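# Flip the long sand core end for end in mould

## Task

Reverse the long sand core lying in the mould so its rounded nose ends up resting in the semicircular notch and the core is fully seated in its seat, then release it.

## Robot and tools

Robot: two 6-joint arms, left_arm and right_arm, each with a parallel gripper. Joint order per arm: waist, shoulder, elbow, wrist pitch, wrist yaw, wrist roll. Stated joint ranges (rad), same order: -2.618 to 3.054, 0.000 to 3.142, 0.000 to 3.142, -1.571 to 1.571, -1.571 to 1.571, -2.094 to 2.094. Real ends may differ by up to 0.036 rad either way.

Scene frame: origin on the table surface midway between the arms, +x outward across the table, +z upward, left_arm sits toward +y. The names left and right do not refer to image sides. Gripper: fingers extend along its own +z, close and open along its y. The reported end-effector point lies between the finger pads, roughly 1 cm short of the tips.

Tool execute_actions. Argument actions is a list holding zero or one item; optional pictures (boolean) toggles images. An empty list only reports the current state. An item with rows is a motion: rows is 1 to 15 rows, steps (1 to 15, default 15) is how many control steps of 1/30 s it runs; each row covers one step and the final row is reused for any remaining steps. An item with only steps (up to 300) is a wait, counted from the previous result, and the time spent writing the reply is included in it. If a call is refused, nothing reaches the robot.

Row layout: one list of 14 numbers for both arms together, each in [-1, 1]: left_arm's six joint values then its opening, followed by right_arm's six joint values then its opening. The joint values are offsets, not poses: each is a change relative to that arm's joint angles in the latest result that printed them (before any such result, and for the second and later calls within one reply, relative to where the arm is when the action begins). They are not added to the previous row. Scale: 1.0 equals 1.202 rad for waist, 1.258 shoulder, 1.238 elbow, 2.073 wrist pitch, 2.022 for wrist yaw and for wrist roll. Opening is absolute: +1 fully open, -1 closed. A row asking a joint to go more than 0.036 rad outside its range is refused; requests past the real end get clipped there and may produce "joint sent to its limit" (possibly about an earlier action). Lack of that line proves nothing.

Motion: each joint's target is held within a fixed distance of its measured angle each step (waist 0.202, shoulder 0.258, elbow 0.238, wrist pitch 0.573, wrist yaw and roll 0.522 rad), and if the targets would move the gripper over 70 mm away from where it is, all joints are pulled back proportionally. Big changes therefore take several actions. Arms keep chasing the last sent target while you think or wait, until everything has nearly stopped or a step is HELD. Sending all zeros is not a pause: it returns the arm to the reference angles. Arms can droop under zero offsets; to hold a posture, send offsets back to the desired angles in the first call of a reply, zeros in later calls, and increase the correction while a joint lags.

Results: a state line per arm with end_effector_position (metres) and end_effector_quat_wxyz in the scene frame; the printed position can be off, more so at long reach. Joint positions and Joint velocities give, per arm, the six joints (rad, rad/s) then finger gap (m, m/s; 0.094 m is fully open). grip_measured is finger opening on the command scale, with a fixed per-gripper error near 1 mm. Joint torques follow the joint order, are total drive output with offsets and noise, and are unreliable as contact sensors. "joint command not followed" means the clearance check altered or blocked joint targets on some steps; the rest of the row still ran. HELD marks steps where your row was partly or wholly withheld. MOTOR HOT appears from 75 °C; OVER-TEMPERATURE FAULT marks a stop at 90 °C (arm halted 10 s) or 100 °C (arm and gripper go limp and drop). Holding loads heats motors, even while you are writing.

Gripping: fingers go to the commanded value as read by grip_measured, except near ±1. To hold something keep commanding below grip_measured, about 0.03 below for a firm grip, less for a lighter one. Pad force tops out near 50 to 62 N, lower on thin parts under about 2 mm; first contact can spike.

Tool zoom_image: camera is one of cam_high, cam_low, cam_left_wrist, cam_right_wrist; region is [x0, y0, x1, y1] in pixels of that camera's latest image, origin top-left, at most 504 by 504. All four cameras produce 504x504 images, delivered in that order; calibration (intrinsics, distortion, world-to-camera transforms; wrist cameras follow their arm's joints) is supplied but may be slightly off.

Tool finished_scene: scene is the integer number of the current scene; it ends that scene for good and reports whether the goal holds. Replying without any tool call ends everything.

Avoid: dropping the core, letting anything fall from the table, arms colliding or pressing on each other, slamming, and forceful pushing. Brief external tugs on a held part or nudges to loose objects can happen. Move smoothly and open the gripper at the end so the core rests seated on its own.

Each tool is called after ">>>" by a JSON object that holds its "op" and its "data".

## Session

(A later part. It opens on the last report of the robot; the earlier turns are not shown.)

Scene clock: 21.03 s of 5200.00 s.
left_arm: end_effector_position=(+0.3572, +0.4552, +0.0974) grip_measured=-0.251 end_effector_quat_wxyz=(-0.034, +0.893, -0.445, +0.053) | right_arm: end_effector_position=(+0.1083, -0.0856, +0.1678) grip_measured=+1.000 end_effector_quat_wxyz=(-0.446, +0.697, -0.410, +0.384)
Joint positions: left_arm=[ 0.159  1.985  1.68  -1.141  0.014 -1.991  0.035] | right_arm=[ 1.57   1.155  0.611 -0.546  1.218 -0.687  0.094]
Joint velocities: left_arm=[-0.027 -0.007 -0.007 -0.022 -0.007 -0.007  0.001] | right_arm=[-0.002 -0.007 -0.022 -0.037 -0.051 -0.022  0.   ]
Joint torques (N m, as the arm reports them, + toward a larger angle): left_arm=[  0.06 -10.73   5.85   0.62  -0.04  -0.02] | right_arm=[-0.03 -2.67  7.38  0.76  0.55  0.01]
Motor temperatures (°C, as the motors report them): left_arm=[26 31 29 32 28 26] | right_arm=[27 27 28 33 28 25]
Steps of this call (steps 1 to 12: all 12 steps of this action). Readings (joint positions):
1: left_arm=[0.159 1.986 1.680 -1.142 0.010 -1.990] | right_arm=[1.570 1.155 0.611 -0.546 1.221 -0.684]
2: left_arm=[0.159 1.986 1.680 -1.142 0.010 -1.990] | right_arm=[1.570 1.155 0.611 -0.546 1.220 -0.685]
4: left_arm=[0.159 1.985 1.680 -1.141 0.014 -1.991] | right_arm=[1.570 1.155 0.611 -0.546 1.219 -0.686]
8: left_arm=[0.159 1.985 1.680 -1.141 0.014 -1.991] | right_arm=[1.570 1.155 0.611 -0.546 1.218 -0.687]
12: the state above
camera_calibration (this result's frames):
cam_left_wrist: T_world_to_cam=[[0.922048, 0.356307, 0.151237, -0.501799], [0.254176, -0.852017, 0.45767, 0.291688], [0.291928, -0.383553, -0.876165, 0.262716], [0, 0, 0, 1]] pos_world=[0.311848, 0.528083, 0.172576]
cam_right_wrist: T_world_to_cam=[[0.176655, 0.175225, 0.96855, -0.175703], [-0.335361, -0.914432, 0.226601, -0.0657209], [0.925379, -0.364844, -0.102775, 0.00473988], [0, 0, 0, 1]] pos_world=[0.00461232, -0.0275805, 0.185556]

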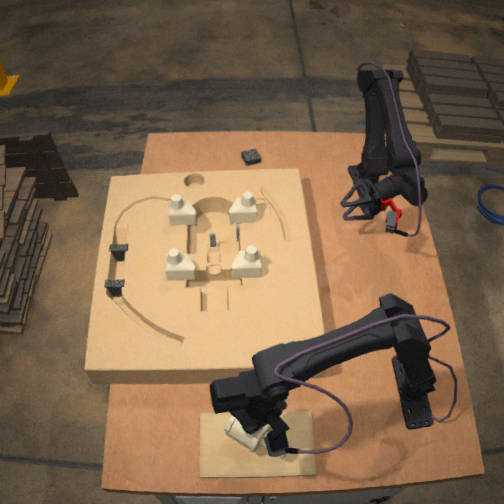

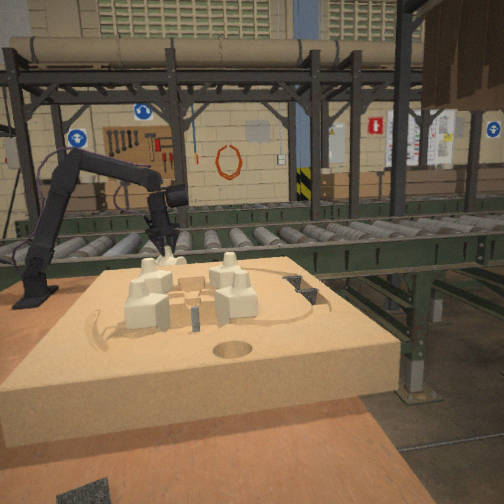

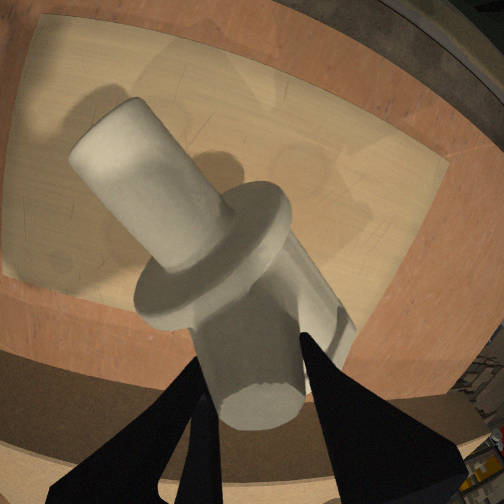

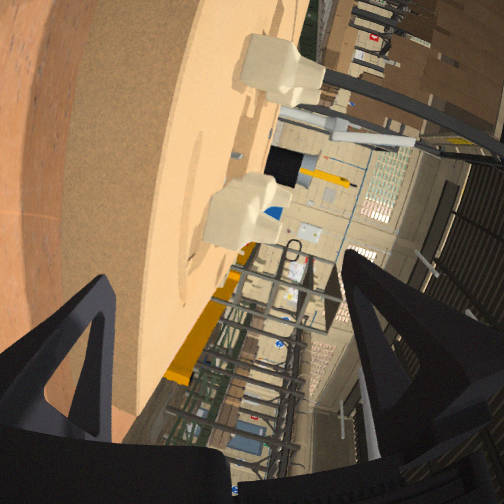

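>>> {"op": "execute_actions", "data": {"actions": [{"rows":[[0,-0.045,0.11,-0.06,0,0,-0.36,0,0,0,0,0,0,1]],"steps":12}], "pictures": false}}

>>> {"op": "execute_actions", "data": {"actions": [{"rows":[[0,-0.035,0.02,0,0,1,-0.36,0,0,0,0,0,0,1]]}], "pictures": false}}

>>> {"op": "execute_actions", "data": {"actions": [{"rows":[[0.015,-0.035,0.02,0,0,0.925,-0.36,0,0,0,0,0,0,1]]}], "pictures": false}}

>>> {"op": "execute_actions", "data": {"actions": [{"steps":20}]}}

Scene clock: 22.80 s of 5200.00 s.
left_arm: end_effector_position=(+0.3535, +0.4528, +0.1244) grip_measured=-0.274 end_effector_quat_wxyz=(-0.028, +0.894, -0.445, +0.052) | right_arm: end_effector_position=(+0.1080, -0.0853, +0.1673) grip_measured=+1.000 end_effector_quat_wxyz=(-0.445, +0.698, -0.409, +0.384)
Joint positions: left_arm=[ 0.159  1.976  1.775 -1.254  0.022 -1.992  0.034] | right_arm=[ 1.57   1.155  0.611 -0.546  1.214 -0.691  0.094]
Joint velocities: left_arm=[ 0.007 -0.012 -0.017 -0.11   0.066 -0.022 -0.   ] | right_arm=[-0.012 -0.002 -0.002 -0.051  0.037  0.022  0.   ]
Joint torques (N m, as the arm reports them, + toward a larger angle): left_arm=[  0.03 -13.22   9.44   0.69  -0.1   -0.02] | right_arm=[-0.02 -2.66  7.39  0.75  0.56  0.03]
Motor temperatures (°C, as the motors report them): left_arm=[26 31 30 32 28 26] | right_arm=[27 27 28 33 28 25]
Steps of this call (steps 1 to 15: the robot went on to your last target; steps 16 to 41: nothing new was sent; steps 42 to 53: all 12 steps of this action). Readings (joint positions):
42: left_arm=[0.159 1.985 1.695 -1.156 0.016 -1.992] | right_arm=[1.570 1.155 0.611 -0.546 1.217 -0.688]
43: left_arm=[0.159 1.991 1.718 -1.183 0.018 -1.992] | right_arm=[1.570 1.155 0.611 -0.546 1.217 -0.688]
45: left_arm=[0.159 1.989 1.752 -1.216 0.021 -1.992] | right_arm=[1.570 1.155 0.611 -0.546 1.216 -0.690]
49: left_arm=[0.159 1.977 1.774 -1.237 0.022 -1.992] | right_arm=[1.570 1.155 0.611 -0.546 1.215 -0.690]
53: the state above

Scene clock: 23.30 s of 5200.00 s.
left_arm: end_effector_position=(+0.3504, +0.4510, +0.1241) grip_measured=-0.274 end_effector_quat_wxyz=(+0.048, -0.386, +0.921, -0.023) | right_arm: end_effector_position=(+0.1078, -0.0851, +0.1668) grip_measured=+1.000 end_effector_quat_wxyz=(-0.444, +0.700, -0.407, +0.383)
Joint positions: left_arm=[ 0.159  1.976  1.775 -1.268  0.028 -0.567  0.034] | right_arm=[ 1.57   1.155  0.611 -0.546  1.211 -0.694  0.094]
Joint velocities: left_arm=[ 0.007 -0.002  0.002  0.066 -0.037  2.952  0.001] | right_arm=[-0.007 -0.007 -0.002  0.022 -0.051  0.022  0.   ]
Joint torques (N m, as the arm reports them, + toward a larger angle): left_arm=[ -0.03 -12.93   7.93   0.72  -0.04  -0.1 ] | right_arm=[-0.03 -2.68  7.41  0.75  0.55  0.  ]
Motor temperatures (°C, as the motors report them): left_arm=[26 31 30 31 28 26] | right_arm=[27 27 28 33 28 25]
Steps of this call (steps 1 to 15: all 15 steps of this action). Readings (joint positions):
1: left_arm=[0.159 1.976 1.775 -1.259 0.024 -1.926] | right_arm=[1.570 1.155 0.611 -0.546 1.214 -0.691]
2: left_arm=[0.159 1.976 1.775 -1.263 0.025 -1.827] | right_arm=[1.570 1.155 0.611 -0.546 1.213 -0.692]
4: left_arm=[0.159 1.976 1.775 -1.265 0.026 -1.633] | right_arm=[1.570 1.155 0.611 -0.546 1.212 -0.693]
8: left_arm=[0.159 1.976 1.775 -1.265 0.028 -1.245] | right_arm=[1.570 1.155 0.611 -0.546 1.211 -0.694]
15: the state above

Scene clock: 23.80 s of 5200.00 s.
left_arm: end_effector_position=(+0.3455, +0.4556, +0.1237) grip_measured=-0.274 end_effector_quat_wxyz=(+0.043, +0.319, +0.947, +0.013) | right_arm: end_effector_position=(+0.1075, -0.0849, +0.1663) grip_measured=+1.000 end_effector_quat_wxyz=(-0.443, +0.702, -0.406, +0.383)
Joint positions: left_arm=[ 0.171  1.976  1.775 -1.283  0.025  0.889  0.034] | right_arm=[ 1.57   1.155  0.611 -0.546  1.207 -0.698  0.094]
Joint velocities: left_arm=[-0.012 -0.002  0.007  0.022 -0.066  2.835 -0.001] | right_arm=[-0.012  0.007  0.002  0.051 -0.066 -0.066  0.   ]
Joint torques (N m, as the arm reports them, + toward a larger angle): left_arm=[  0.49 -12.87   7.89   0.68   0.07  -0.11] | right_arm=[-0.03 -2.69  7.39  0.76  0.54  0.02]
Motor temperatures (°C, as the motors report them): left_arm=[26 31 30 31 28 26] | right_arm=[27 27 28 33 28 25]
Steps of this call (steps 1 to 15: all 15 steps of this action). Readings (joint positions):
1: left_arm=[0.159 1.976 1.775 -1.269 0.029 -0.470] | right_arm=[1.570 1.155 0.611 -0.546 1.211 -0.695]
2: left_arm=[0.161 1.976 1.775 -1.270 0.030 -0.373] | right_arm=[1.570 1.155 0.611 -0.546 1.210 -0.695]
4: left_arm=[0.165 1.976 1.775 -1.275 0.030 -0.178] | right_arm=[1.570 1.155 0.611 -0.546 1.209 -0.696]
8: left_arm=[0.171 1.976 1.775 -1.282 0.028 0.210] | right_arm=[1.570 1.155 0.611 -0.546 1.208 -0.697]
15: the state above

Scene clock: 24.47 s of 5200.00 s.
left_arm: end_effector_position=(+0.3452, +0.4566, +0.1237) grip_measured=-0.274 end_effector_quat_wxyz=(+0.038, +0.502, +0.864, +0.023) | right_arm: end_effector_position=(+0.1075, -0.0849, +0.1663) grip_measured=+1.000 end_effector_quat_wxyz=(-0.443, +0.702, -0.406, +0.383)
Joint positions: left_arm=[ 0.171  1.976  1.775 -1.283  0.019  1.292  0.034] | right_arm=[ 1.57   1.155  0.611 -0.546  1.207 -0.698  0.094]
Joint velocities: left_arm=[ 0.007  0.022 -0.012 -0.051 -0.007  0.007 -0.   ] | right_arm=[-0.007 -0.002 -0.002  0.007 -0.022 -0.037  0.   ]
Joint torques (N m, as the arm reports them, + toward a larger angle): left_arm=[  0.47 -12.94   7.91   0.68   0.11   0.04] | right_arm=[-0.03 -2.66  7.38  0.76  0.54  0.03]
Motor temperatures (°C, as the motors report them): left_arm=[26 31 30 31 28 26] | right_arm=[27 27 28 33 28 25]
Steps of this call (steps 1 to 20: the robot went on to your last target). Readings (joint positions):
1: left_arm=[0.171 1.976 1.775 -1.283 0.025 0.972] | right_arm=[1.570 1.155 0.611 -0.546 1.207 -0.698]
2: left_arm=[0.171 1.976 1.775 -1.283 0.024 1.038] | right_arm=[1.570 1.155 0.611 -0.546 1.207 -0.698]
4: left_arm=[0.171 1.976 1.775 -1.283 0.023 1.132] | right_arm=[1.570 1.155 0.611 -0.546 1.207 -0.698]
8: left_arm=[0.171 1.976 1.775 -1.283 0.021 1.230] | right_arm=[1.570 1.155 0.611 -0.546 1.207 -0.698]
20: the state above
camera_calibration (this result's frames):
cam_left_wrist: T_world_to_cam=[[-0.970459, -0.234413, -0.0570955, 0.453587], [-0.236525, 0.877674, 0.416826, -0.331354], [-0.0475983, 0.418017, -0.907191, 0.0448097], [0, 0, 0, 1]] pos_world=[0.363947, 0.378416, 0.204666]
cam_right_wrist: T_world_to_cam=[[0.18072, 0.187354, 0.965525, -0.173116], [-0.326635, -0.914539, 0.238598, -0.0679478], [0.927712, -0.358494, -0.104079, 0.00604231], [0, 0, 0, 1]] pos_world=[0.00348597, -0.0275407, 0.183989]

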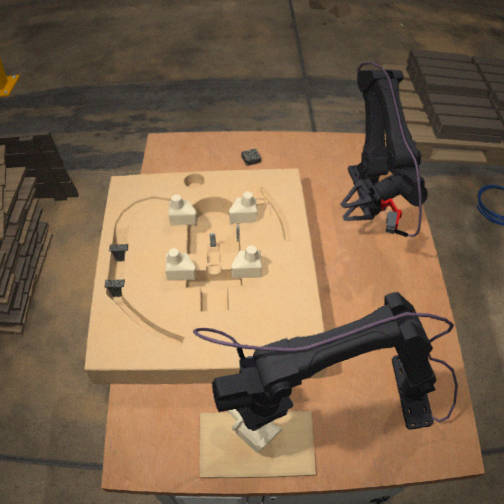

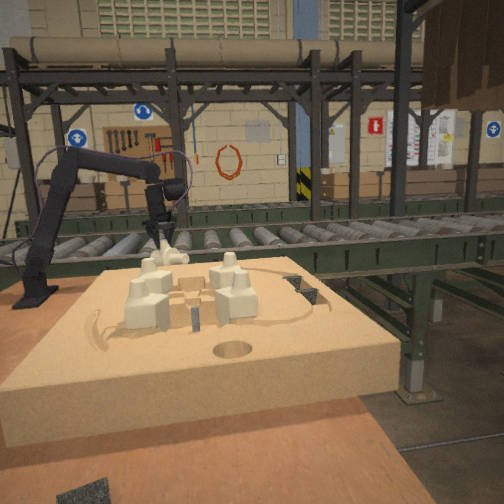

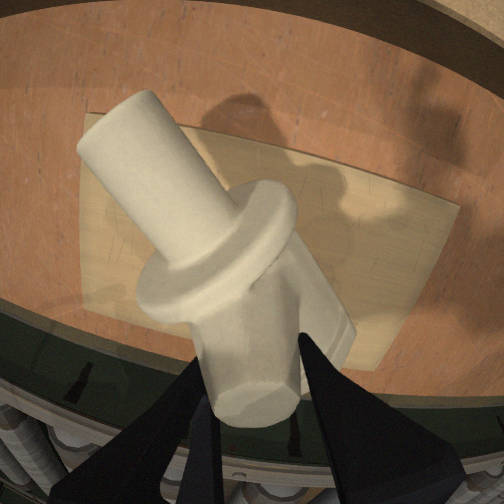

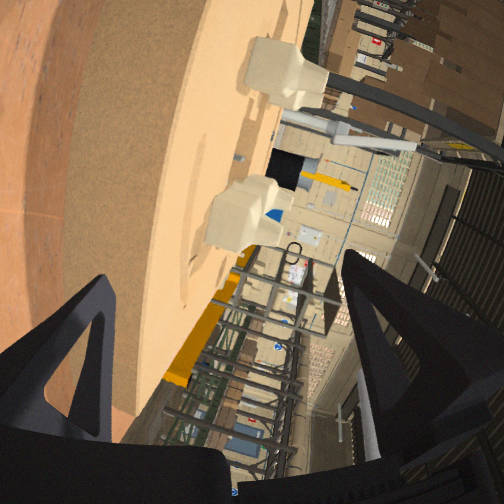

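>>> {"op": "execute_actions", "data": {"actions": [{"rows":[[0,-0.025,0.01,0,0,-0.02,-0.36,0,0,0,0,0,0,1],[0,-0.02,0.005,0,0,-0.02,-0.36,0,0,0,0,0,0,1],[0,-0.015,0,0,0,-0.02,-0.36,0,0,0,0,0,0,1],[0,-0.01,-0.005,0.01,0,-0.02,-0.36,0,0,0,0,0,0,1],[0,0,-0.01,0.01,0,-0.02,-0.36,0,0,0,0,0,0,1],[0,0.005,-0.015,0.015,0,-0.02,-0.36,0,0,0,0,0,0,1],[0,0.01,-0.02,0.02,0,-0.02,-0.36,0,0,0,0,0,0,1],[0,0.02,-0.025,0.02,0,-0.02,-0.36,0,0,0,0,0,0,1],[0,0.03,-0.035,0.02,0,-0.02,-0.36,0,0,0,0,0,0,1]]}], "pictures": false}}

>>> {"op": "execute_actions", "data": {"actions": [{"rows":[[0,0,0,0,0,0,0.3,0,0,0,0,0,0,1]],"steps":8}], "pictures": false}}

>>> {"op": "execute_actions", "data": {"actions": [{"rows":[[0,-0.2,0,0,0,0,0.3,0,0,0,0,0,0,1],[0,-0.2,0,0,0,0,0.3,0,0,0,0,0,0,1],[0,-0.2,0,0,0,0,0.3,0,0,0,0,0,0,1],[0,-0.2,0,0,0,0,0.3,0,0,0,0,0,0,1],[0,-0.3,0,0,0,0,0.3,0,0,0,0,0,0,1],[0,-0.3,0,0,0,0,0.3,0,0,0,0,0,0,1],[0,-0.4,-0.42,0.29,0,-0.625,0.3,0,0,0,0,0,0,1]]}], "pictures": false}}

>>> {"op": "execute_actions", "data": {"actions": [{"steps":25}]}}

Scene clock: 28.00 s of 5200.00 s.
left_arm: end_effector_position=(+0.3439, +0.4552, +0.0998) grip_measured=-0.282 end_effector_quat_wxyz=(+0.022, +0.489, +0.872, +0.005) | right_arm: end_effector_position=(+0.1073, -0.0847, +0.1658) grip_measured=+1.000 end_effector_quat_wxyz=(-0.441, +0.704, -0.405, +0.382)
Joint positions: left_arm=[ 0.17   2.018  1.744 -1.257  0.022  1.261  0.034] | right_arm=[ 1.57   1.155  0.611 -0.546  1.204 -0.702  0.094]
Joint velocities: left_arm=[ 0.002 -0.007 -0.002  0.007  0.022 -0.007 -0.001] | right_arm=[-0.007  0.007 -0.007  0.007 -0.022 -0.051  0.   ]
Joint torques (N m, as the arm reports them, + toward a larger angle): left_arm=[  0.16 -10.32   4.65   0.63  -0.02  -0.13] | right_arm=[-0.03 -2.68  7.39  0.76  0.55  0.02]
Motor temperatures (°C, as the motors report them): left_arm=[26 32 30 31 28 26] | right_arm=[27 27 28 33 28 25]
Steps of this call (steps 1 to 30: the robot went on to your last target; steps 31 to 90: nothing new was sent; then 0.03 s passed at rest; steps 91 to 105: all 15 steps of this action). Readings (joint positions):
91: left_arm=[0.171 1.976 1.775 -1.283 0.019 1.292] | right_arm=[1.570 1.155 0.611 -0.546 1.207 -0.698]
92: left_arm=[0.171 1.976 1.775 -1.284 0.018 1.286] | right_arm=[1.570 1.155 0.611 -0.546 1.206 -0.699]
94: left_arm=[0.171 1.977 1.771 -1.283 0.015 1.277] | right_arm=[1.570 1.155 0.611 -0.546 1.206 -0.700]
98: left_arm=[0.171 1.996 1.753 -1.276 0.013 1.267] | right_arm=[1.570 1.155 0.611 -0.546 1.204 -0.701]
105: the state above

Scene clock: 28.27 s of 5200.00 s.
left_arm: end_effector_position=(+0.3437, +0.4558, +0.0990) grip_measured=+0.298 end_effector_quat_wxyz=(+0.020, +0.489, +0.872, +0.006) | right_arm: end_effector_position=(+0.1070, -0.0845, +0.1653) grip_measured=+1.000 end_effector_quat_wxyz=(-0.440, +0.705, -0.404, +0.382)
Joint positions: left_arm=[ 0.17   2.02   1.744 -1.257  0.018  1.261  0.061] | right_arm=[ 1.57   1.155  0.611 -0.546  1.201 -0.705  0.094]
Joint velocities: left_arm=[ 0.002  0.007 -0.012 -0.022 -0.051 -0.066 -0.001] | right_arm=[-0.002 -0.007 -0.032  0.007 -0.007 -0.051  0.   ]
Joint torques (N m, as the arm reports them, + toward a larger angle): left_arm=[  0.07 -10.11   5.68   0.49   0.06  -0.02] | right_arm=[-0.02 -2.67  7.41  0.76  0.52  0.03]
Motor temperatures (°C, as the motors report them): left_arm=[26 32 30 31 28 26] | right_arm=[27 27 28 33 28 25]
Steps of this call (steps 1 to 8: all 8 steps of this action). Readings (joint positions):
1: left_arm=[0.170 2.018 1.744 -1.257 0.021 1.261] | right_arm=[1.570 1.155 0.611 -0.546 1.204 -0.702]
2: left_arm=[0.170 2.019 1.744 -1.257 0.020 1.261] | right_arm=[1.570 1.155 0.611 -0.546 1.203 -0.703]
4: left_arm=[0.170 2.020 1.744 -1.257 0.019 1.261] | right_arm=[1.570 1.155 0.611 -0.546 1.202 -0.704]
8: the state above

Scene clock: 28.77 s of 5200.00 s.
left_arm: end_effector_position=(+0.3358, +0.4548, +0.1735) grip_measured=+0.298 end_effector_quat_wxyz=(+0.274, +0.088, +0.954, +0.087) | right_arm: end_effector_position=(+0.1068, -0.0842, +0.1648) grip_measured=+1.000 end_effector_quat_wxyz=(-0.439, +0.707, -0.402, +0.381)
Joint positions: left_arm=[ 0.17   1.491  1.248 -0.745  0.013  0.42   0.061] | right_arm=[ 1.57   1.155  0.611 -0.546  1.198 -0.708  0.094]
Joint velocities: left_arm=[-0.017  0.613 -0.54   0.315  0.066 -2.762  0.   ] | right_arm=[-0.002  0.002  0.007 -0.022 -0.007 -0.007  0.   ]
Joint torques (N m, as the arm reports them, + toward a larger angle): left_arm=[-0.03 -6.94  7.34  1.62  0.04 -0.07] | right_arm=[-0.03 -2.68  7.4   0.76  0.53  0.03]
Motor temperatures (°C, as the motors report them): left_arm=[26 32 30 31 28 26] | right_arm=[27 27 28 33 28 25]
Steps of this call (steps 1 to 15: all 15 steps of this action). Readings (joint positions):
1: left_arm=[0.170 2.008 1.740 -1.253 0.018 1.261] | right_arm=[1.570 1.155 0.611 -0.546 1.201 -0.705]
2: left_arm=[0.170 1.986 1.731 -1.250 0.016 1.261] | right_arm=[1.570 1.155 0.611 -0.546 1.200 -0.706]
4: left_arm=[0.170 1.916 1.726 -1.252 0.014 1.261] | right_arm=[1.570 1.155 0.611 -0.546 1.199 -0.707]
8: left_arm=[0.170 1.666 1.600 -1.058 0.013 1.095] | right_arm=[1.570 1.155 0.611 -0.546 1.198 -0.708]
15: the state above

Scene clock: 29.60 s of 5200.00 s.
left_arm: end_effector_position=(+0.3445, +0.4569, +0.1504) grip_measured=+0.298 end_effector_quat_wxyz=(+0.277, -0.109, +0.954, +0.028) | right_arm: end_effector_position=(+0.1068, -0.0842, +0.1648) grip_measured=+1.000 end_effector_quat_wxyz=(-0.439, +0.707, -0.402, +0.381)
Joint positions: left_arm=[ 0.17   1.543  1.214 -0.677  0.013  0.008  0.061] | right_arm=[ 1.57   1.155  0.611 -0.546  1.198 -0.708  0.094]
Joint velocities: left_arm=[-0.002  0.007 -0.012 -0.007 -0.037 -0.007  0.   ] | right_arm=[ 0.007  0.017  0.012  0.037  0.007 -0.037  0.   ]
Joint torques (N m, as the arm reports them, + toward a larger angle): left_arm=[ 0.03 -8.37  7.28  1.4   0.05 -0.12] | right_arm=[-0.04 -2.67  7.4   0.76  0.54  0.03]
Motor temperatures (°C, as the motors report them): left_arm=[26 32 30 31 28 26] | right_arm=[27 27 28 33 28 25]
Steps of this call (steps 1 to 25: the robot went on to your last target). Readings (joint positions):
1: left_arm=[0.170 1.512 1.233 -0.737 0.013 0.337] | right_arm=[1.570 1.155 0.611 -0.546 1.198 -0.708]
2: left_arm=[0.170 1.528 1.224 -0.730 0.013 0.270] | right_arm=[1.570 1.155 0.611 -0.546 1.198 -0.708]
4: left_arm=[0.170 1.545 1.215 -0.721 0.013 0.175] | right_arm=[1.570 1.155 0.611 -0.546 1.198 -0.708]
8: left_arm=[0.170 1.543 1.214 -0.695 0.013 0.075] | right_arm=[1.570 1.155 0.611 -0.546 1.198 -0.708]
25: the state above
camera_calibration (this result's frames):
cam_left_wrist: T_world_to_cam=[[-0.0292084, -0.992777, -0.116366, 0.485593], [-0.994545, 0.0405263, -0.0961142, 0.377799], [0.100136, 0.112924, -0.988545, 0.169622], [0, 0, 0, 1]] pos_world=[0.372936, 0.44762, 0.260498]
cam_right_wrist: T_world_to_cam=[[0.184466, 0.199019, 0.962478, -0.170607], [-0.318095, -0.914486, 0.250061, -0.0700434], [0.92994, -0.352287, -0.105385, 0.00731952], [0, 0, 0, 1]] pos_world=[0.00238413, -0.027521, 0.182492]

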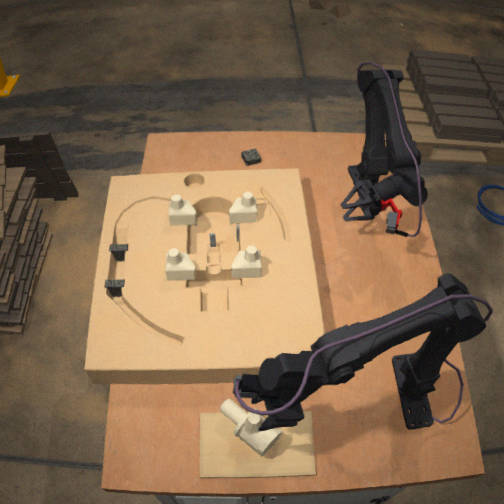

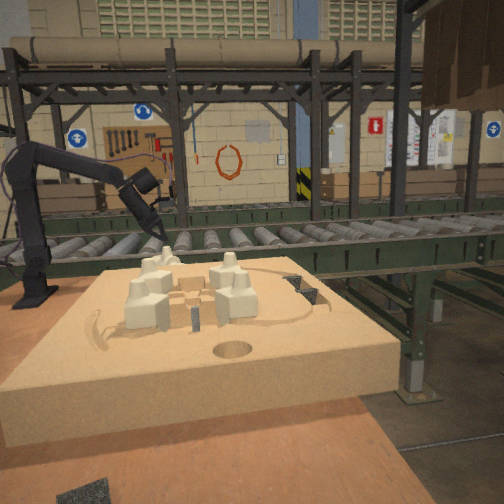

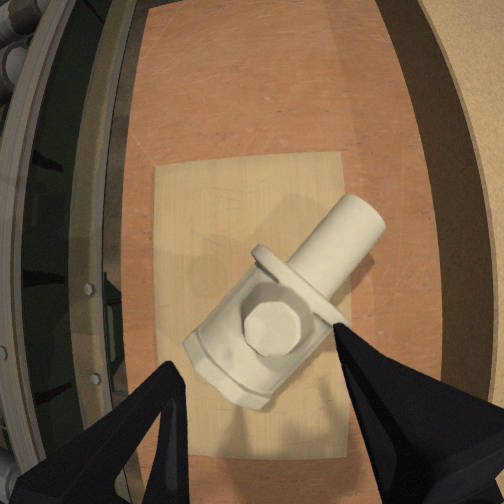

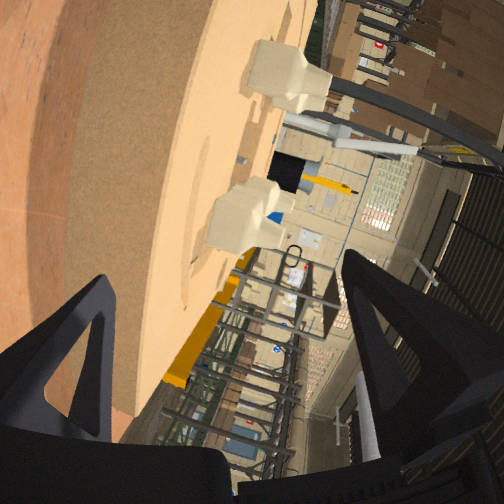

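>>> {"op": "execute_actions", "data": {"actions": [{"rows":[[-0.014,0.01,-0.02,0.05,0,0,0.2,0,0,0,0,0,0,1],[-0.014,0.02,-0.02,0.05,0,0,0.2,0,0,0,0,0,0,1],[-0.014,0.03,-0.04,0.1,0,0,0.2,0,0,0,0,0,0,1],[-0.014,0.04,-0.05,0.1,0,0,0.2,0,0,0,0,0,0,1],[-0.014,0.05,-0.07,0.107,0,0,0.2,0,0,0,0,0,0,1],[-0.014,0.053,-0.1,0.107,0,0,0.2,0,0,0,0,0,0,1]]}]}}

>>> {"op": "execute_actions", "data": {"actions": [{"rows":[[0,0,0,0.01,0,0,-0.36,0,0,0,0,0,0,1]],"steps":12}]}}

Scene clock: 31.80 s of 5200.00 s.
left_arm: end_effector_position=(+0.3519, +0.4542, +0.0952) grip_measured=+0.202 end_effector_quat_wxyz=(+0.267, -0.105, +0.958, +0.024) | right_arm: end_effector_position=(+0.1065, -0.0840, +0.1643) grip_measured=+1.000 end_effector_quat_wxyz=(-0.438, +0.709, -0.401, +0.381)
Joint positions: left_arm=[ 0.159  1.625  1.087 -0.491  0.014  0.006  0.056] | right_arm=[ 1.57   1.155  0.611 -0.546  1.194 -0.712  0.094]
Joint velocities: left_arm=[-0.012 -0.002 -0.002  0.212  0.037  0.037 -0.   ] | right_arm=[ 0.012 -0.017  0.002  0.007 -0.007 -0.022  0.   ]
Joint torques (N m, as the arm reports them, + toward a larger angle): left_arm=[-0.59 -8.22  6.62  1.35 -0.01  0.  ] | right_arm=[-0.04 -2.67  7.41  0.76  0.54  0.02]
Motor temperatures (°C, as the motors report them): left_arm=[26 32 30 31 28 26] | right_arm=[27 27 28 33 28 25]
Steps of this call (steps 1 to 30: the robot went on to your last target; steps 31 to 51: nothing new was sent; steps 52 to 66: all 15 steps of this action). Readings (joint positions):
52: left_arm=[0.169 1.543 1.212 -0.669 0.013 0.006] | right_arm=[1.570 1.155 0.611 -0.546 1.197 -0.709]
53: left_arm=[0.167 1.544 1.207 -0.653 0.013 0.006] | right_arm=[1.570 1.155 0.611 -0.546 1.196 -0.709]
55: left_arm=[0.162 1.555 1.190 -0.597 0.013 0.006] | right_arm=[1.570 1.155 0.611 -0.546 1.196 -0.711]
59: left_arm=[0.159 1.595 1.121 -0.507 0.013 0.006] | right_arm=[1.570 1.155 0.611 -0.546 1.195 -0.711]
66: the state above
camera_calibration (this result's frames):
cam_left_wrist: T_world_to_cam=[[-0.041246, -0.993239, -0.10851, 0.480421], [-0.996008, 0.0494773, -0.0742918, 0.374325], [0.0791584, 0.105013, -0.991315, 0.125897], [0, 0, 0, 1]] pos_world=[0.382681, 0.445431, 0.204744]
cam_right_wrist: T_world_to_cam=[[0.185633, 0.203279, 0.961363, -0.169701], [-0.315054, -0.914402, 0.254184, -0.0707896], [0.930742, -0.350067, -0.1057, 0.00774286], [0, 0, 0, 1]] pos_world=[0.00199295, -0.0275231, 0.181956]

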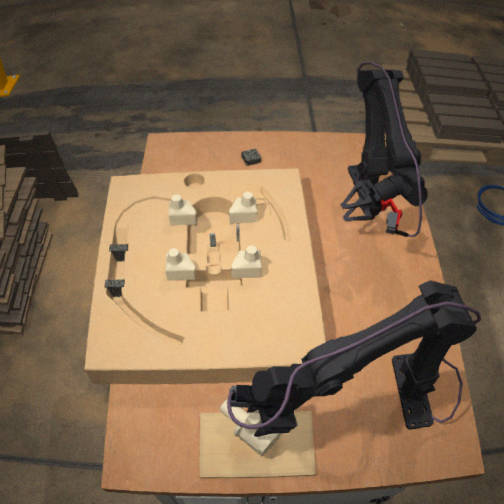

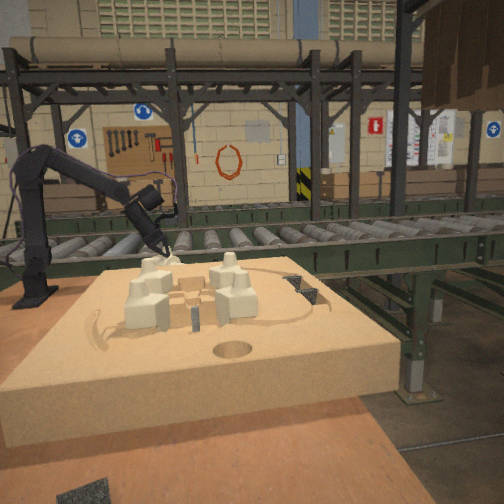

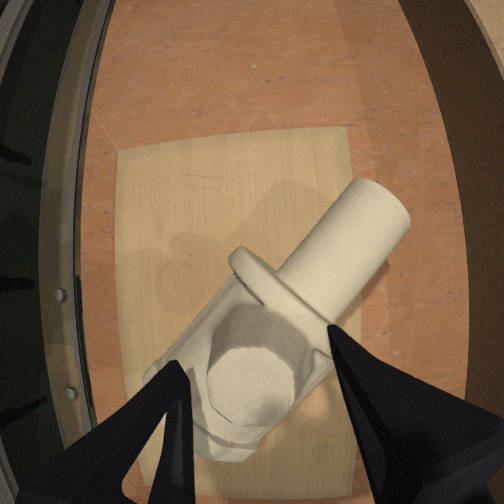

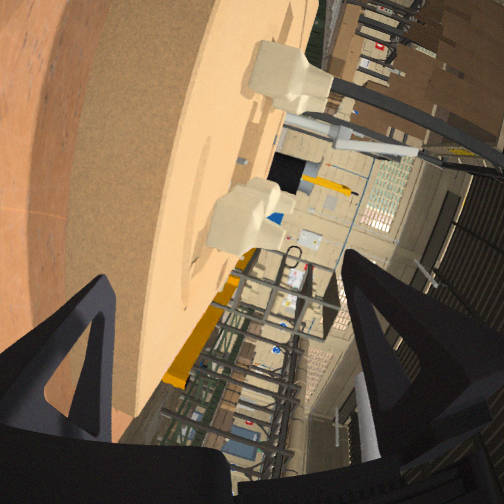

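Scene clock: 32.20 s of 5200.00 s.
left_arm: end_effector_position=(+0.3532, +0.4531, +0.0959) grip_measured=-0.251 end_effector_quat_wxyz=(+0.269, -0.103, +0.957, +0.022) | right_arm: end_effector_position=(+0.1063, -0.0838, +0.1639) grip_measured=+1.000 end_effector_quat_wxyz=(-0.437, +0.710, -0.400, +0.380)
Joint positions: left_arm=[ 0.159  1.625  1.087 -0.486  0.02   0.008  0.035] | right_arm=[ 1.57   1.155  0.611 -0.546  1.191 -0.715  0.094]
Joint velocities: left_arm=[ 0.007  0.002 -0.002 -0.037 -0.037 -0.022 -0.   ] | right_arm=[ 0.007  0.002  0.007 -0.007  0.022  0.051  0.   ]
Joint torques (N m, as the arm reports them, + toward a larger angle): left_arm=[ 0.05 -7.1   6.3   1.35 -0.05 -0.04] | right_arm=[-0.03 -2.68  7.4   0.76  0.54  0.03]
Motor temperatures (°C, as the motors report them): left_arm=[26 32 30 31 28 26] | right_arm=[27 27 28 33 28 25]
Steps of this call (steps 1 to 12: all 12 steps of this action). Readings (joint positions):
1: left_arm=[0.159 1.625 1.087 -0.489 0.014 0.006] | right_arm=[1.570 1.155 0.611 -0.546 1.194 -0.713]
2: left_arm=[0.159 1.625 1.087 -0.489 0.020 0.006] | right_arm=[1.570 1.155 0.611 -0.546 1.193 -0.713]
4: left_arm=[0.159 1.625 1.087 -0.486 0.021 0.008] | right_arm=[1.570 1.155 0.611 -0.546 1.192 -0.714]
8: left_arm=[0.159 1.625 1.087 -0.486 0.020 0.008] | right_arm=[1.570 1.155 0.611 -0.546 1.191 -0.715]
12: the state above
camera_calibration (this result's frames):
cam_left_wrist: T_world_to_cam=[[-0.0459502, -0.993293, -0.106101, 0.480951], [-0.995286, 0.0546041, -0.0801532, 0.373722], [0.0854092, 0.101918, -0.99112, 0.125727], [0, 0, 0, 1]] pos_world=[0.383322, 0.444504, 0.205595]
cam_right_wrist: T_world_to_cam=[[0.186779, 0.206751, 0.9604, -0.16894], [-0.312412, -0.914354, 0.257596, -0.0714036], [0.931403, -0.348155, -0.106191, 0.00815476], [0, 0, 0, 1]] pos_world=[0.00165174, -0.0275205, 0.181509]

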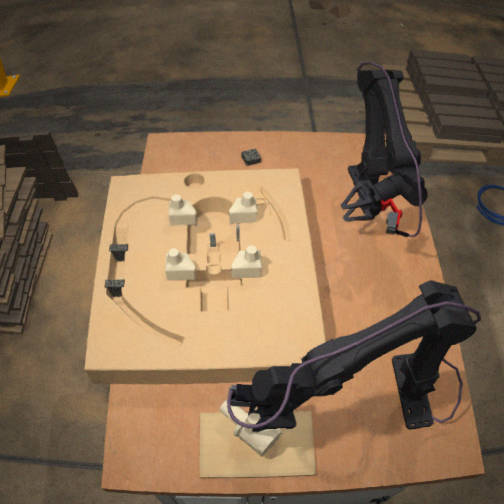

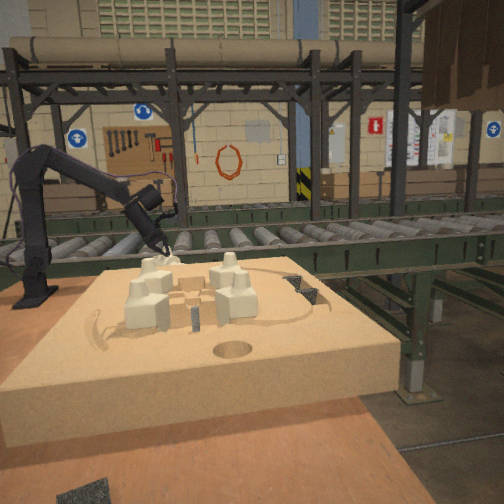

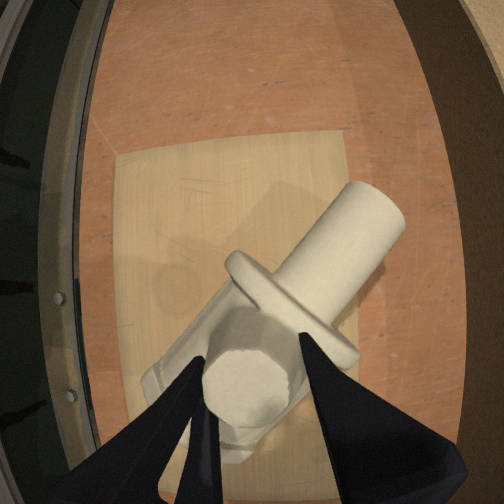

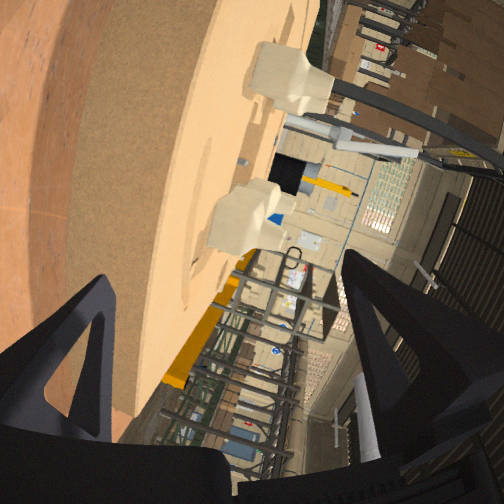

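>>> {"op": "execute_actions", "data": {"actions": [{"rows":[[0,-0.04,0.57,-0.27,0,0,-0.32,0,0,0,0,0,0,1]]}], "pictures": false}}

>>> {"op": "execute_actions", "data": {"actions": [{"rows":[[-0.06,0,0.07,0.05,0,0,-0.32,0,0,0,0,0,0,1],[-0.1,0.02,0.1,0.05,0,0,-0.32,0,0,0,0,0,0,1],[-0.14,0.04,0.13,0.05,0,0,-0.32,0,0,0,0,0,0,1],[-0.18,0.06,0.16,0.05,0,0,-0.32,0,0,0,0,0,0,1],[-0.22,0.08,0.19,0.05,0,0,-0.32,0,0,0,0,0,0,1],[-0.26,0.1,0.22,0.05,0,0,-0.32,0,0,0,0,0,0,1],[-0.3,0.12,0.25,0.05,0,0,-0.32,0,0,0,0,0,0,1],[-0.34,0.14,0.28,0.05,0,0,-0.32,0,0,0,0,0,0,1],[-0.38,0.16,0.3,0.05,0,0,-0.32,0,0,0,0,0,0,1],[-0.41,0.18,0.32,0.05,0,0,-0.32,0,0,0,0,0,0,1],[-0.43,0.2,0.33,0.05,0,0,-0.32,0,0,0,0,0,0,1],[-0.45,0.22,0.34,0.05,0,0,-0.32,0,0,0,0,0,0,1],[-0.465,0.24,0.34,0.05,0,0,-0.32,0,0,0,0,0,0,1]]}], "pictures": false}}

>>> {"op": "execute_actions", "data": {"actions": [{"steps":15}], "pictures": false}}

Scene clock: 35.10 s of 5200.00 s.
left_arm: end_effector_position=(+0.3620, +0.4551, +0.2607) grip_measured=-0.251 end_effector_quat_wxyz=(+0.293, -0.102, +0.950, +0.025) | right_arm: end_effector_position=(+0.1061, -0.0836, +0.1634) grip_measured=+1.000 end_effector_quat_wxyz=(-0.436, +0.712, -0.399, +0.380)
Joint positions: left_arm=[ 0.159  1.631  1.731 -1.073  0.021  0.008  0.035] | right_arm=[ 1.57   1.155  0.611 -0.546  1.188 -0.719  0.094]
Joint velocities: left_arm=[-0.007 -0.208  0.462  0.022 -0.037  0.037  0.001] | right_arm=[-0.002  0.007 -0.012 -0.022  0.037 -0.022  0.   ]
Joint torques (N m, as the arm reports them, + toward a larger angle): left_arm=[  0.   -10.39   9.04   1.49   0.    -0.04] | right_arm=[-0.03 -2.68  7.42  0.76  0.52  0.03]
Motor temperatures (°C, as the motors report them): left_arm=[26 31 30 31 28 26] | right_arm=[27 27 29 33 28 25]
Steps of this call (steps 1 to 15: the robot went on to your last target; steps 16 to 72: nothing new was sent; steps 73 to 87: all 15 steps of this action). Readings (joint positions):
73: left_arm=[0.159 1.627 1.121 -0.543 0.021 0.009] | right_arm=[1.570 1.155 0.611 -0.546 1.191 -0.716]
74: left_arm=[0.159 1.638 1.185 -0.661 0.022 0.008] | right_arm=[1.570 1.155 0.611 -0.546 1.190 -0.717]
76: left_arm=[0.159 1.641 1.296 -0.830 0.021 0.008] | right_arm=[1.570 1.155 0.611 -0.546 1.189 -0.717]
80: left_arm=[0.159 1.641 1.486 -1.015 0.021 0.008] | right_arm=[1.570 1.155 0.611 -0.546 1.188 -0.718]
87: the state above

Scene clock: 35.60 s of 5200.00 s.
left_arm: end_effector_position=(+0.4375, +0.2061, +0.2487) grip_measured=-0.252 end_effector_quat_wxyz=(+0.304, +0.156, +0.938, -0.054) | right_arm: end_effector_position=(+0.1058, -0.0834, +0.1629) grip_measured=+1.000 end_effector_quat_wxyz=(-0.435, +0.713, -0.397, +0.379)
Joint positions: left_arm=[-0.385  1.968  2.083 -1.059  0.014  0.008  0.035] | right_arm=[ 1.57   1.155  0.611 -0.546  1.185 -0.722  0.094]
Joint velocities: left_arm=[-0.877  0.584  0.193  0.256  0.315  0.066  0.   ] | right_arm=[-0.007  0.007 -0.007  0.051 -0.051  0.022  0.   ]
Joint torques (N m, as the arm reports them, + toward a larger angle): left_arm=[  3.28 -15.15  11.13   1.69  -0.55  -0.02] | right_arm=[-0.03 -2.69  7.38  0.76  0.53  0.03]
Motor temperatures (°C, as the motors report them): left_arm=[26 31 30 32 28 26] | right_arm=[27 27 29 33 28 25]
Steps of this call (steps 1 to 15: all 15 steps of this action). Readings (joint positions):
1: left_arm=[0.152 1.629 1.747 -1.072 0.017 0.008] | right_arm=[1.570 1.155 0.611 -0.546 1.188 -0.719]
2: left_arm=[0.136 1.633 1.769 -1.073 0.002 0.008] | right_arm=[1.570 1.155 0.611 -0.546 1.187 -0.720]
4: left_arm=[0.074 1.662 1.822 -1.079 -0.023 0.008] | right_arm=[1.570 1.155 0.611 -0.546 1.186 -0.721]
8: left_arm=[-0.098 1.764 1.928 -1.076 -0.019 0.008] | right_arm=[1.570 1.155 0.611 -0.546 1.185 -0.722]
15: the state above

Scene clock: 36.10 s of 5200.00 s.
left_arm: end_effector_position=(+0.4392, +0.1991, +0.2334) grip_measured=-0.252 end_effector_quat_wxyz=(+0.286, +0.162, +0.943, -0.054) | right_arm: end_effector_position=(+0.1058, -0.0834, +0.1629) grip_measured=+1.000 end_effector_quat_wxyz=(-0.435, +0.713, -0.397, +0.379)
Joint positions: left_arm=[-0.397  2.005  2.094 -1.069  0.017  0.008  0.035] | right_arm=[ 1.57   1.155  0.611 -0.546  1.185 -0.722  0.094]
Joint velocities: left_arm=[ 0.002 -0.022  0.007  0.081 -0.007  0.022  0.   ] | right_arm=[ 0.002  0.002 -0.022  0.022 -0.051 -0.007  0.   ]
Joint torques (N m, as the arm reports them, + toward a larger angle): left_arm=[ -0.31 -15.48  11.14   2.04   0.04  -0.04] | right_arm=[-0.03 -2.69  7.41  0.76  0.53  0.02]
Motor temperatures (°C, as the motors report them): left_arm=[26 32 30 32 28 26] | right_arm=[27 27 29 33 28 25]
Steps of this call (steps 1 to 15: the robot went on to your last target). Readings (joint positions):
1: left_arm=[-0.411 1.984 2.086 -1.051 0.027 0.008] | right_arm=[1.570 1.155 0.611 -0.546 1.185 -0.722]
2: left_arm=[-0.429 1.996 2.087 -1.047 0.040 0.008] | right_arm=[1.570 1.155 0.611 -0.546 1.185 -0.722]
4: left_arm=[-0.442 2.007 2.087 -1.052 0.057 0.008] | right_arm=[1.570 1.155 0.611 -0.546 1.185 -0.722]
8: left_arm=[-0.422 2.006 2.087 -1.069 0.047 0.008] | right_arm=[1.570 1.155 0.611 -0.546 1.185 -0.722]
15: the state above

Target [-.55, 2.19, 2.24, -1.06].

>>> {"op": "execute_actions", "data": {"actions": [{"rows":[[-0.01,-0.04,0.06,0.055,0,0,-0.32,0,0,0,0,0,0,1],[-0.02,-0.02,0.07,0.055,0,0,-0.32,0,0,0,0,0,0,1],[-0.03,0,0.08,0.055,0,0,-0.32,0,0,0,0,0,0,1],[-0.045,0.015,0.09,0.055,0,0,-0.32,0,0,0,0,0,0,1],[-0.06,0.03,0.1,0.055,0,0,-0.32,0,0,0,0,0,0,1],[-0.075,0.045,0.115,0.055,0,0,-0.32,0,0,0,0,0,0,1],[-0.09,0.06,0.13,0.055,0,0,-0.32,0,0,0,0,0,0,1],[-0.1,0.07,0.14,0.055,0,0,-0.32,0,0,0,0,0,0,1],[-0.11,0.08,0.15,0.055,0,0,-0.32,0,0,0,0,0,0,1],[-0.12,0.09,0.16,0.055,0,0,-0.32,0,0,0,0,0,0,1],[-0.128,0.1,0.165,0.055,0,0,-0.32,0,0,0,0,0,0,1]]}], "pictures": false}}

>>> {"op": "execute_actions", "data": {"actions": [{"steps":20}]}}

>>> {"op": "zoom_image", "data": {"camera": "cam_low", "region": [120, 190, 270, 320]}}

>>> {"op": "zoom_image", "data": {"camera": "cam_high", "region": [150, 230, 270, 330]}}

Scene clock: 38.47 s of 5200.00 s.
left_arm: end_effector_position=(+0.4403, +0.0986, +0.1963) grip_measured=-0.252 end_effector_quat_wxyz=(+0.271, +0.244, +0.928, -0.081) | right_arm: end_effector_position=(+0.1055, -0.0832, +0.1625) grip_measured=+1.000 end_effector_quat_wxyz=(-0.434, +0.715, -0.396, +0.379)
Joint positions: left_arm=[-0.567  2.191  2.238 -1.044  0.026  0.008  0.035] | right_arm=[ 1.57   1.155  0.611 -0.546  1.182 -0.726  0.094]
Joint velocities: left_arm=[-0.188  0.208 -0.022 -0.095  0.212 -0.037 -0.   ] | right_arm=[-0.002 -0.002 -0.012  0.081 -0.037 -0.081  0.   ]
Joint torques (N m, as the arm reports them, + toward a larger angle): left_arm=[  2.34 -17.29  11.5    2.    -0.37  -0.04] | right_arm=[-0.02 -2.68  7.4   0.77  0.53  0.03]
Motor temperatures (°C, as the motors report them): left_arm=[26 32 30 33 28 26] | right_arm=[27 27 29 33 28 25]
Steps of this call (steps 1 to 15: the robot went on to your last target; steps 16 to 56: nothing new was sent; steps 57 to 71: all 15 steps of this action). Readings (joint positions):
57: left_arm=[-0.397 2.005 2.097 -1.070 0.018 0.008] | right_arm=[1.570 1.155 0.611 -0.546 1.184 -0.723]
58: left_arm=[-0.398 2.008 2.102 -1.071 0.017 0.008] | right_arm=[1.570 1.155 0.611 -0.546 1.184 -0.724]
60: left_arm=[-0.407 2.024 2.128 -1.073 0.011 0.008] | right_arm=[1.570 1.155 0.611 -0.546 1.183 -0.725]
64: left_arm=[-0.461 2.087 2.194 -1.063 -0.002 0.008] | right_arm=[1.570 1.155 0.611 -0.546 1.182 -0.725]
71: the state above

Scene clock: 39.13 s of 5200.00 s.
left_arm: end_effector_position=(+0.4439, +0.1070, +0.1905) grip_measured=-0.252 end_effector_quat_wxyz=(+0.265, +0.237, +0.932, -0.073) | right_arm: end_effector_position=(+0.1055, -0.0832, +0.1624) grip_measured=+1.000 end_effector_quat_wxyz=(-0.434, +0.715, -0.396, +0.379)
Joint positions: left_arm=[-0.553  2.202  2.241 -1.054  0.018  0.008  0.035] | right_arm=[ 1.57   1.155  0.611 -0.546  1.181 -0.726  0.094]
Joint velocities: left_arm=[-0.002  0.002  0.017  0.007  0.022 -0.022 -0.001] | right_arm=[-0.012 -0.007 -0.002  0.11  -0.022 -0.007  0.   ]
Joint torques (N m, as the arm reports them, + toward a larger angle): left_arm=[  0.12 -17.06  11.22   2.01   0.    -0.04] | right_arm=[-0.03 -2.68  7.41  0.76  0.54  0.02]
Motor temperatures (°C, as the motors report them): left_arm=[26 33 31 33 28 26] | right_arm=[27 27 29 33 28 25]
Steps of this call (steps 1 to 20: the robot went on to your last target). Readings (joint positions):
1: left_arm=[-0.571 2.197 2.238 -1.047 0.031 0.008] | right_arm=[1.570 1.155 0.611 -0.546 1.182 -0.726]
2: left_arm=[-0.572 2.200 2.238 -1.050 0.034 0.008] | right_arm=[1.570 1.155 0.611 -0.546 1.182 -0.726]
4: left_arm=[-0.569 2.202 2.238 -1.055 0.032 0.008] | right_arm=[1.570 1.155 0.611 -0.546 1.182 -0.726]
8: left_arm=[-0.557 2.202 2.241 -1.054 0.024 0.008] | right_arm=[1.570 1.155 0.611 -0.546 1.182 -0.726]
20: the state above
camera_calibration (this result's frames):
cam_left_wrist: T_world_to_cam=[[-0.681502, -0.723329, -0.11113, 0.405583], [-0.718093, 0.690237, -0.0889649, 0.301108], [0.141057, 0.0191719, -0.989816, 0.230926], [0, 0, 0, 1]] pos_world=[0.460055, 0.0811066, 0.300435]
cam_right_wrist: T_world_to_cam=[[0.189966, 0.219059, 0.95704, -0.1663], [-0.303492, -0.913946, 0.269436, -0.073513], [0.933705, -0.341637, -0.107136, 0.00939918], [0, 0, 0, 1]] pos_world=[0.000504665, -0.0275463, 0.17997]

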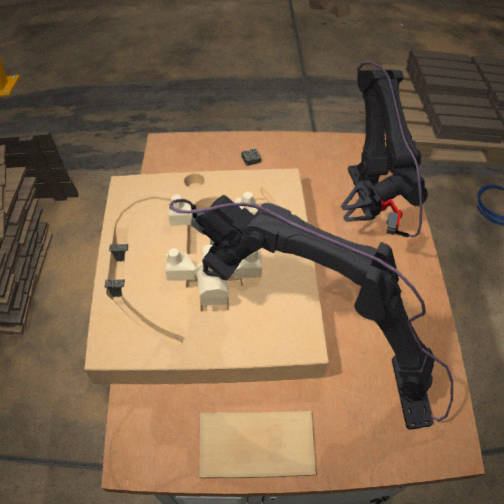

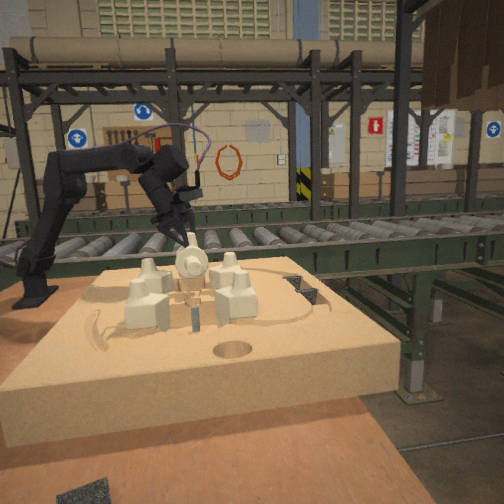

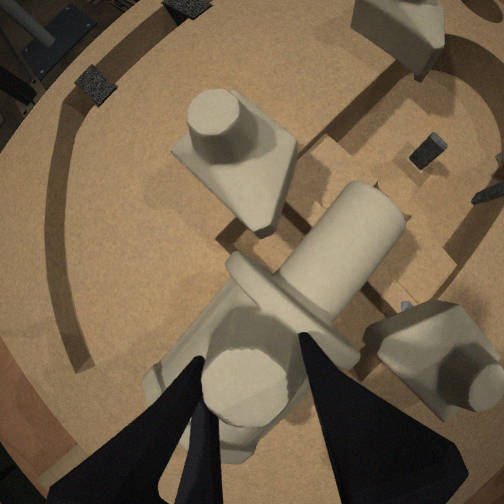

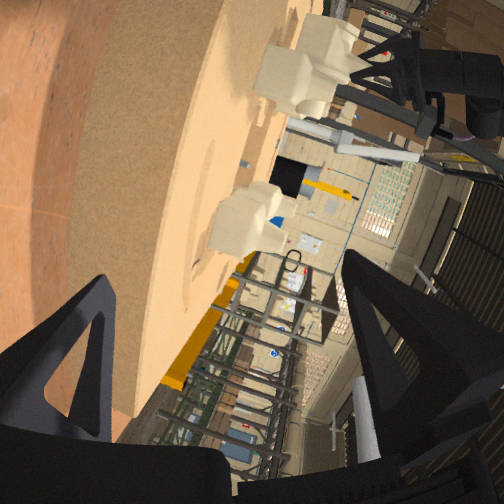

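Region (120, 190, 270, 320) of cam_low's 504x504 image, scaled by 3.360, with more detail than that image has; it fills the top 437 rows of this view, and the rest is white.

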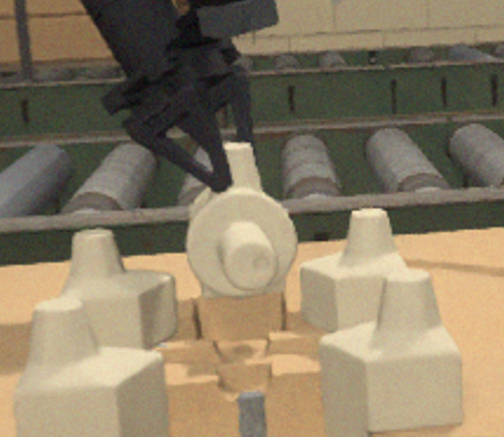

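Region (150, 230, 270, 330) of cam_high's 504x504 image, scaled by 4.200, with more detail than that image has.

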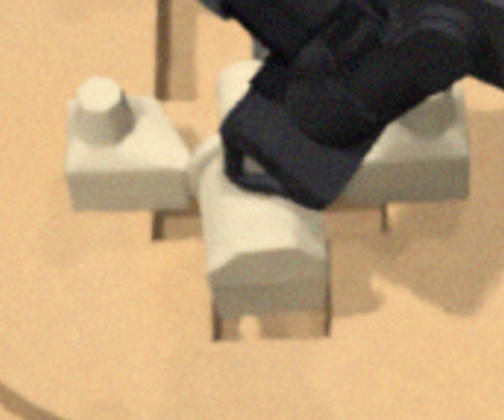

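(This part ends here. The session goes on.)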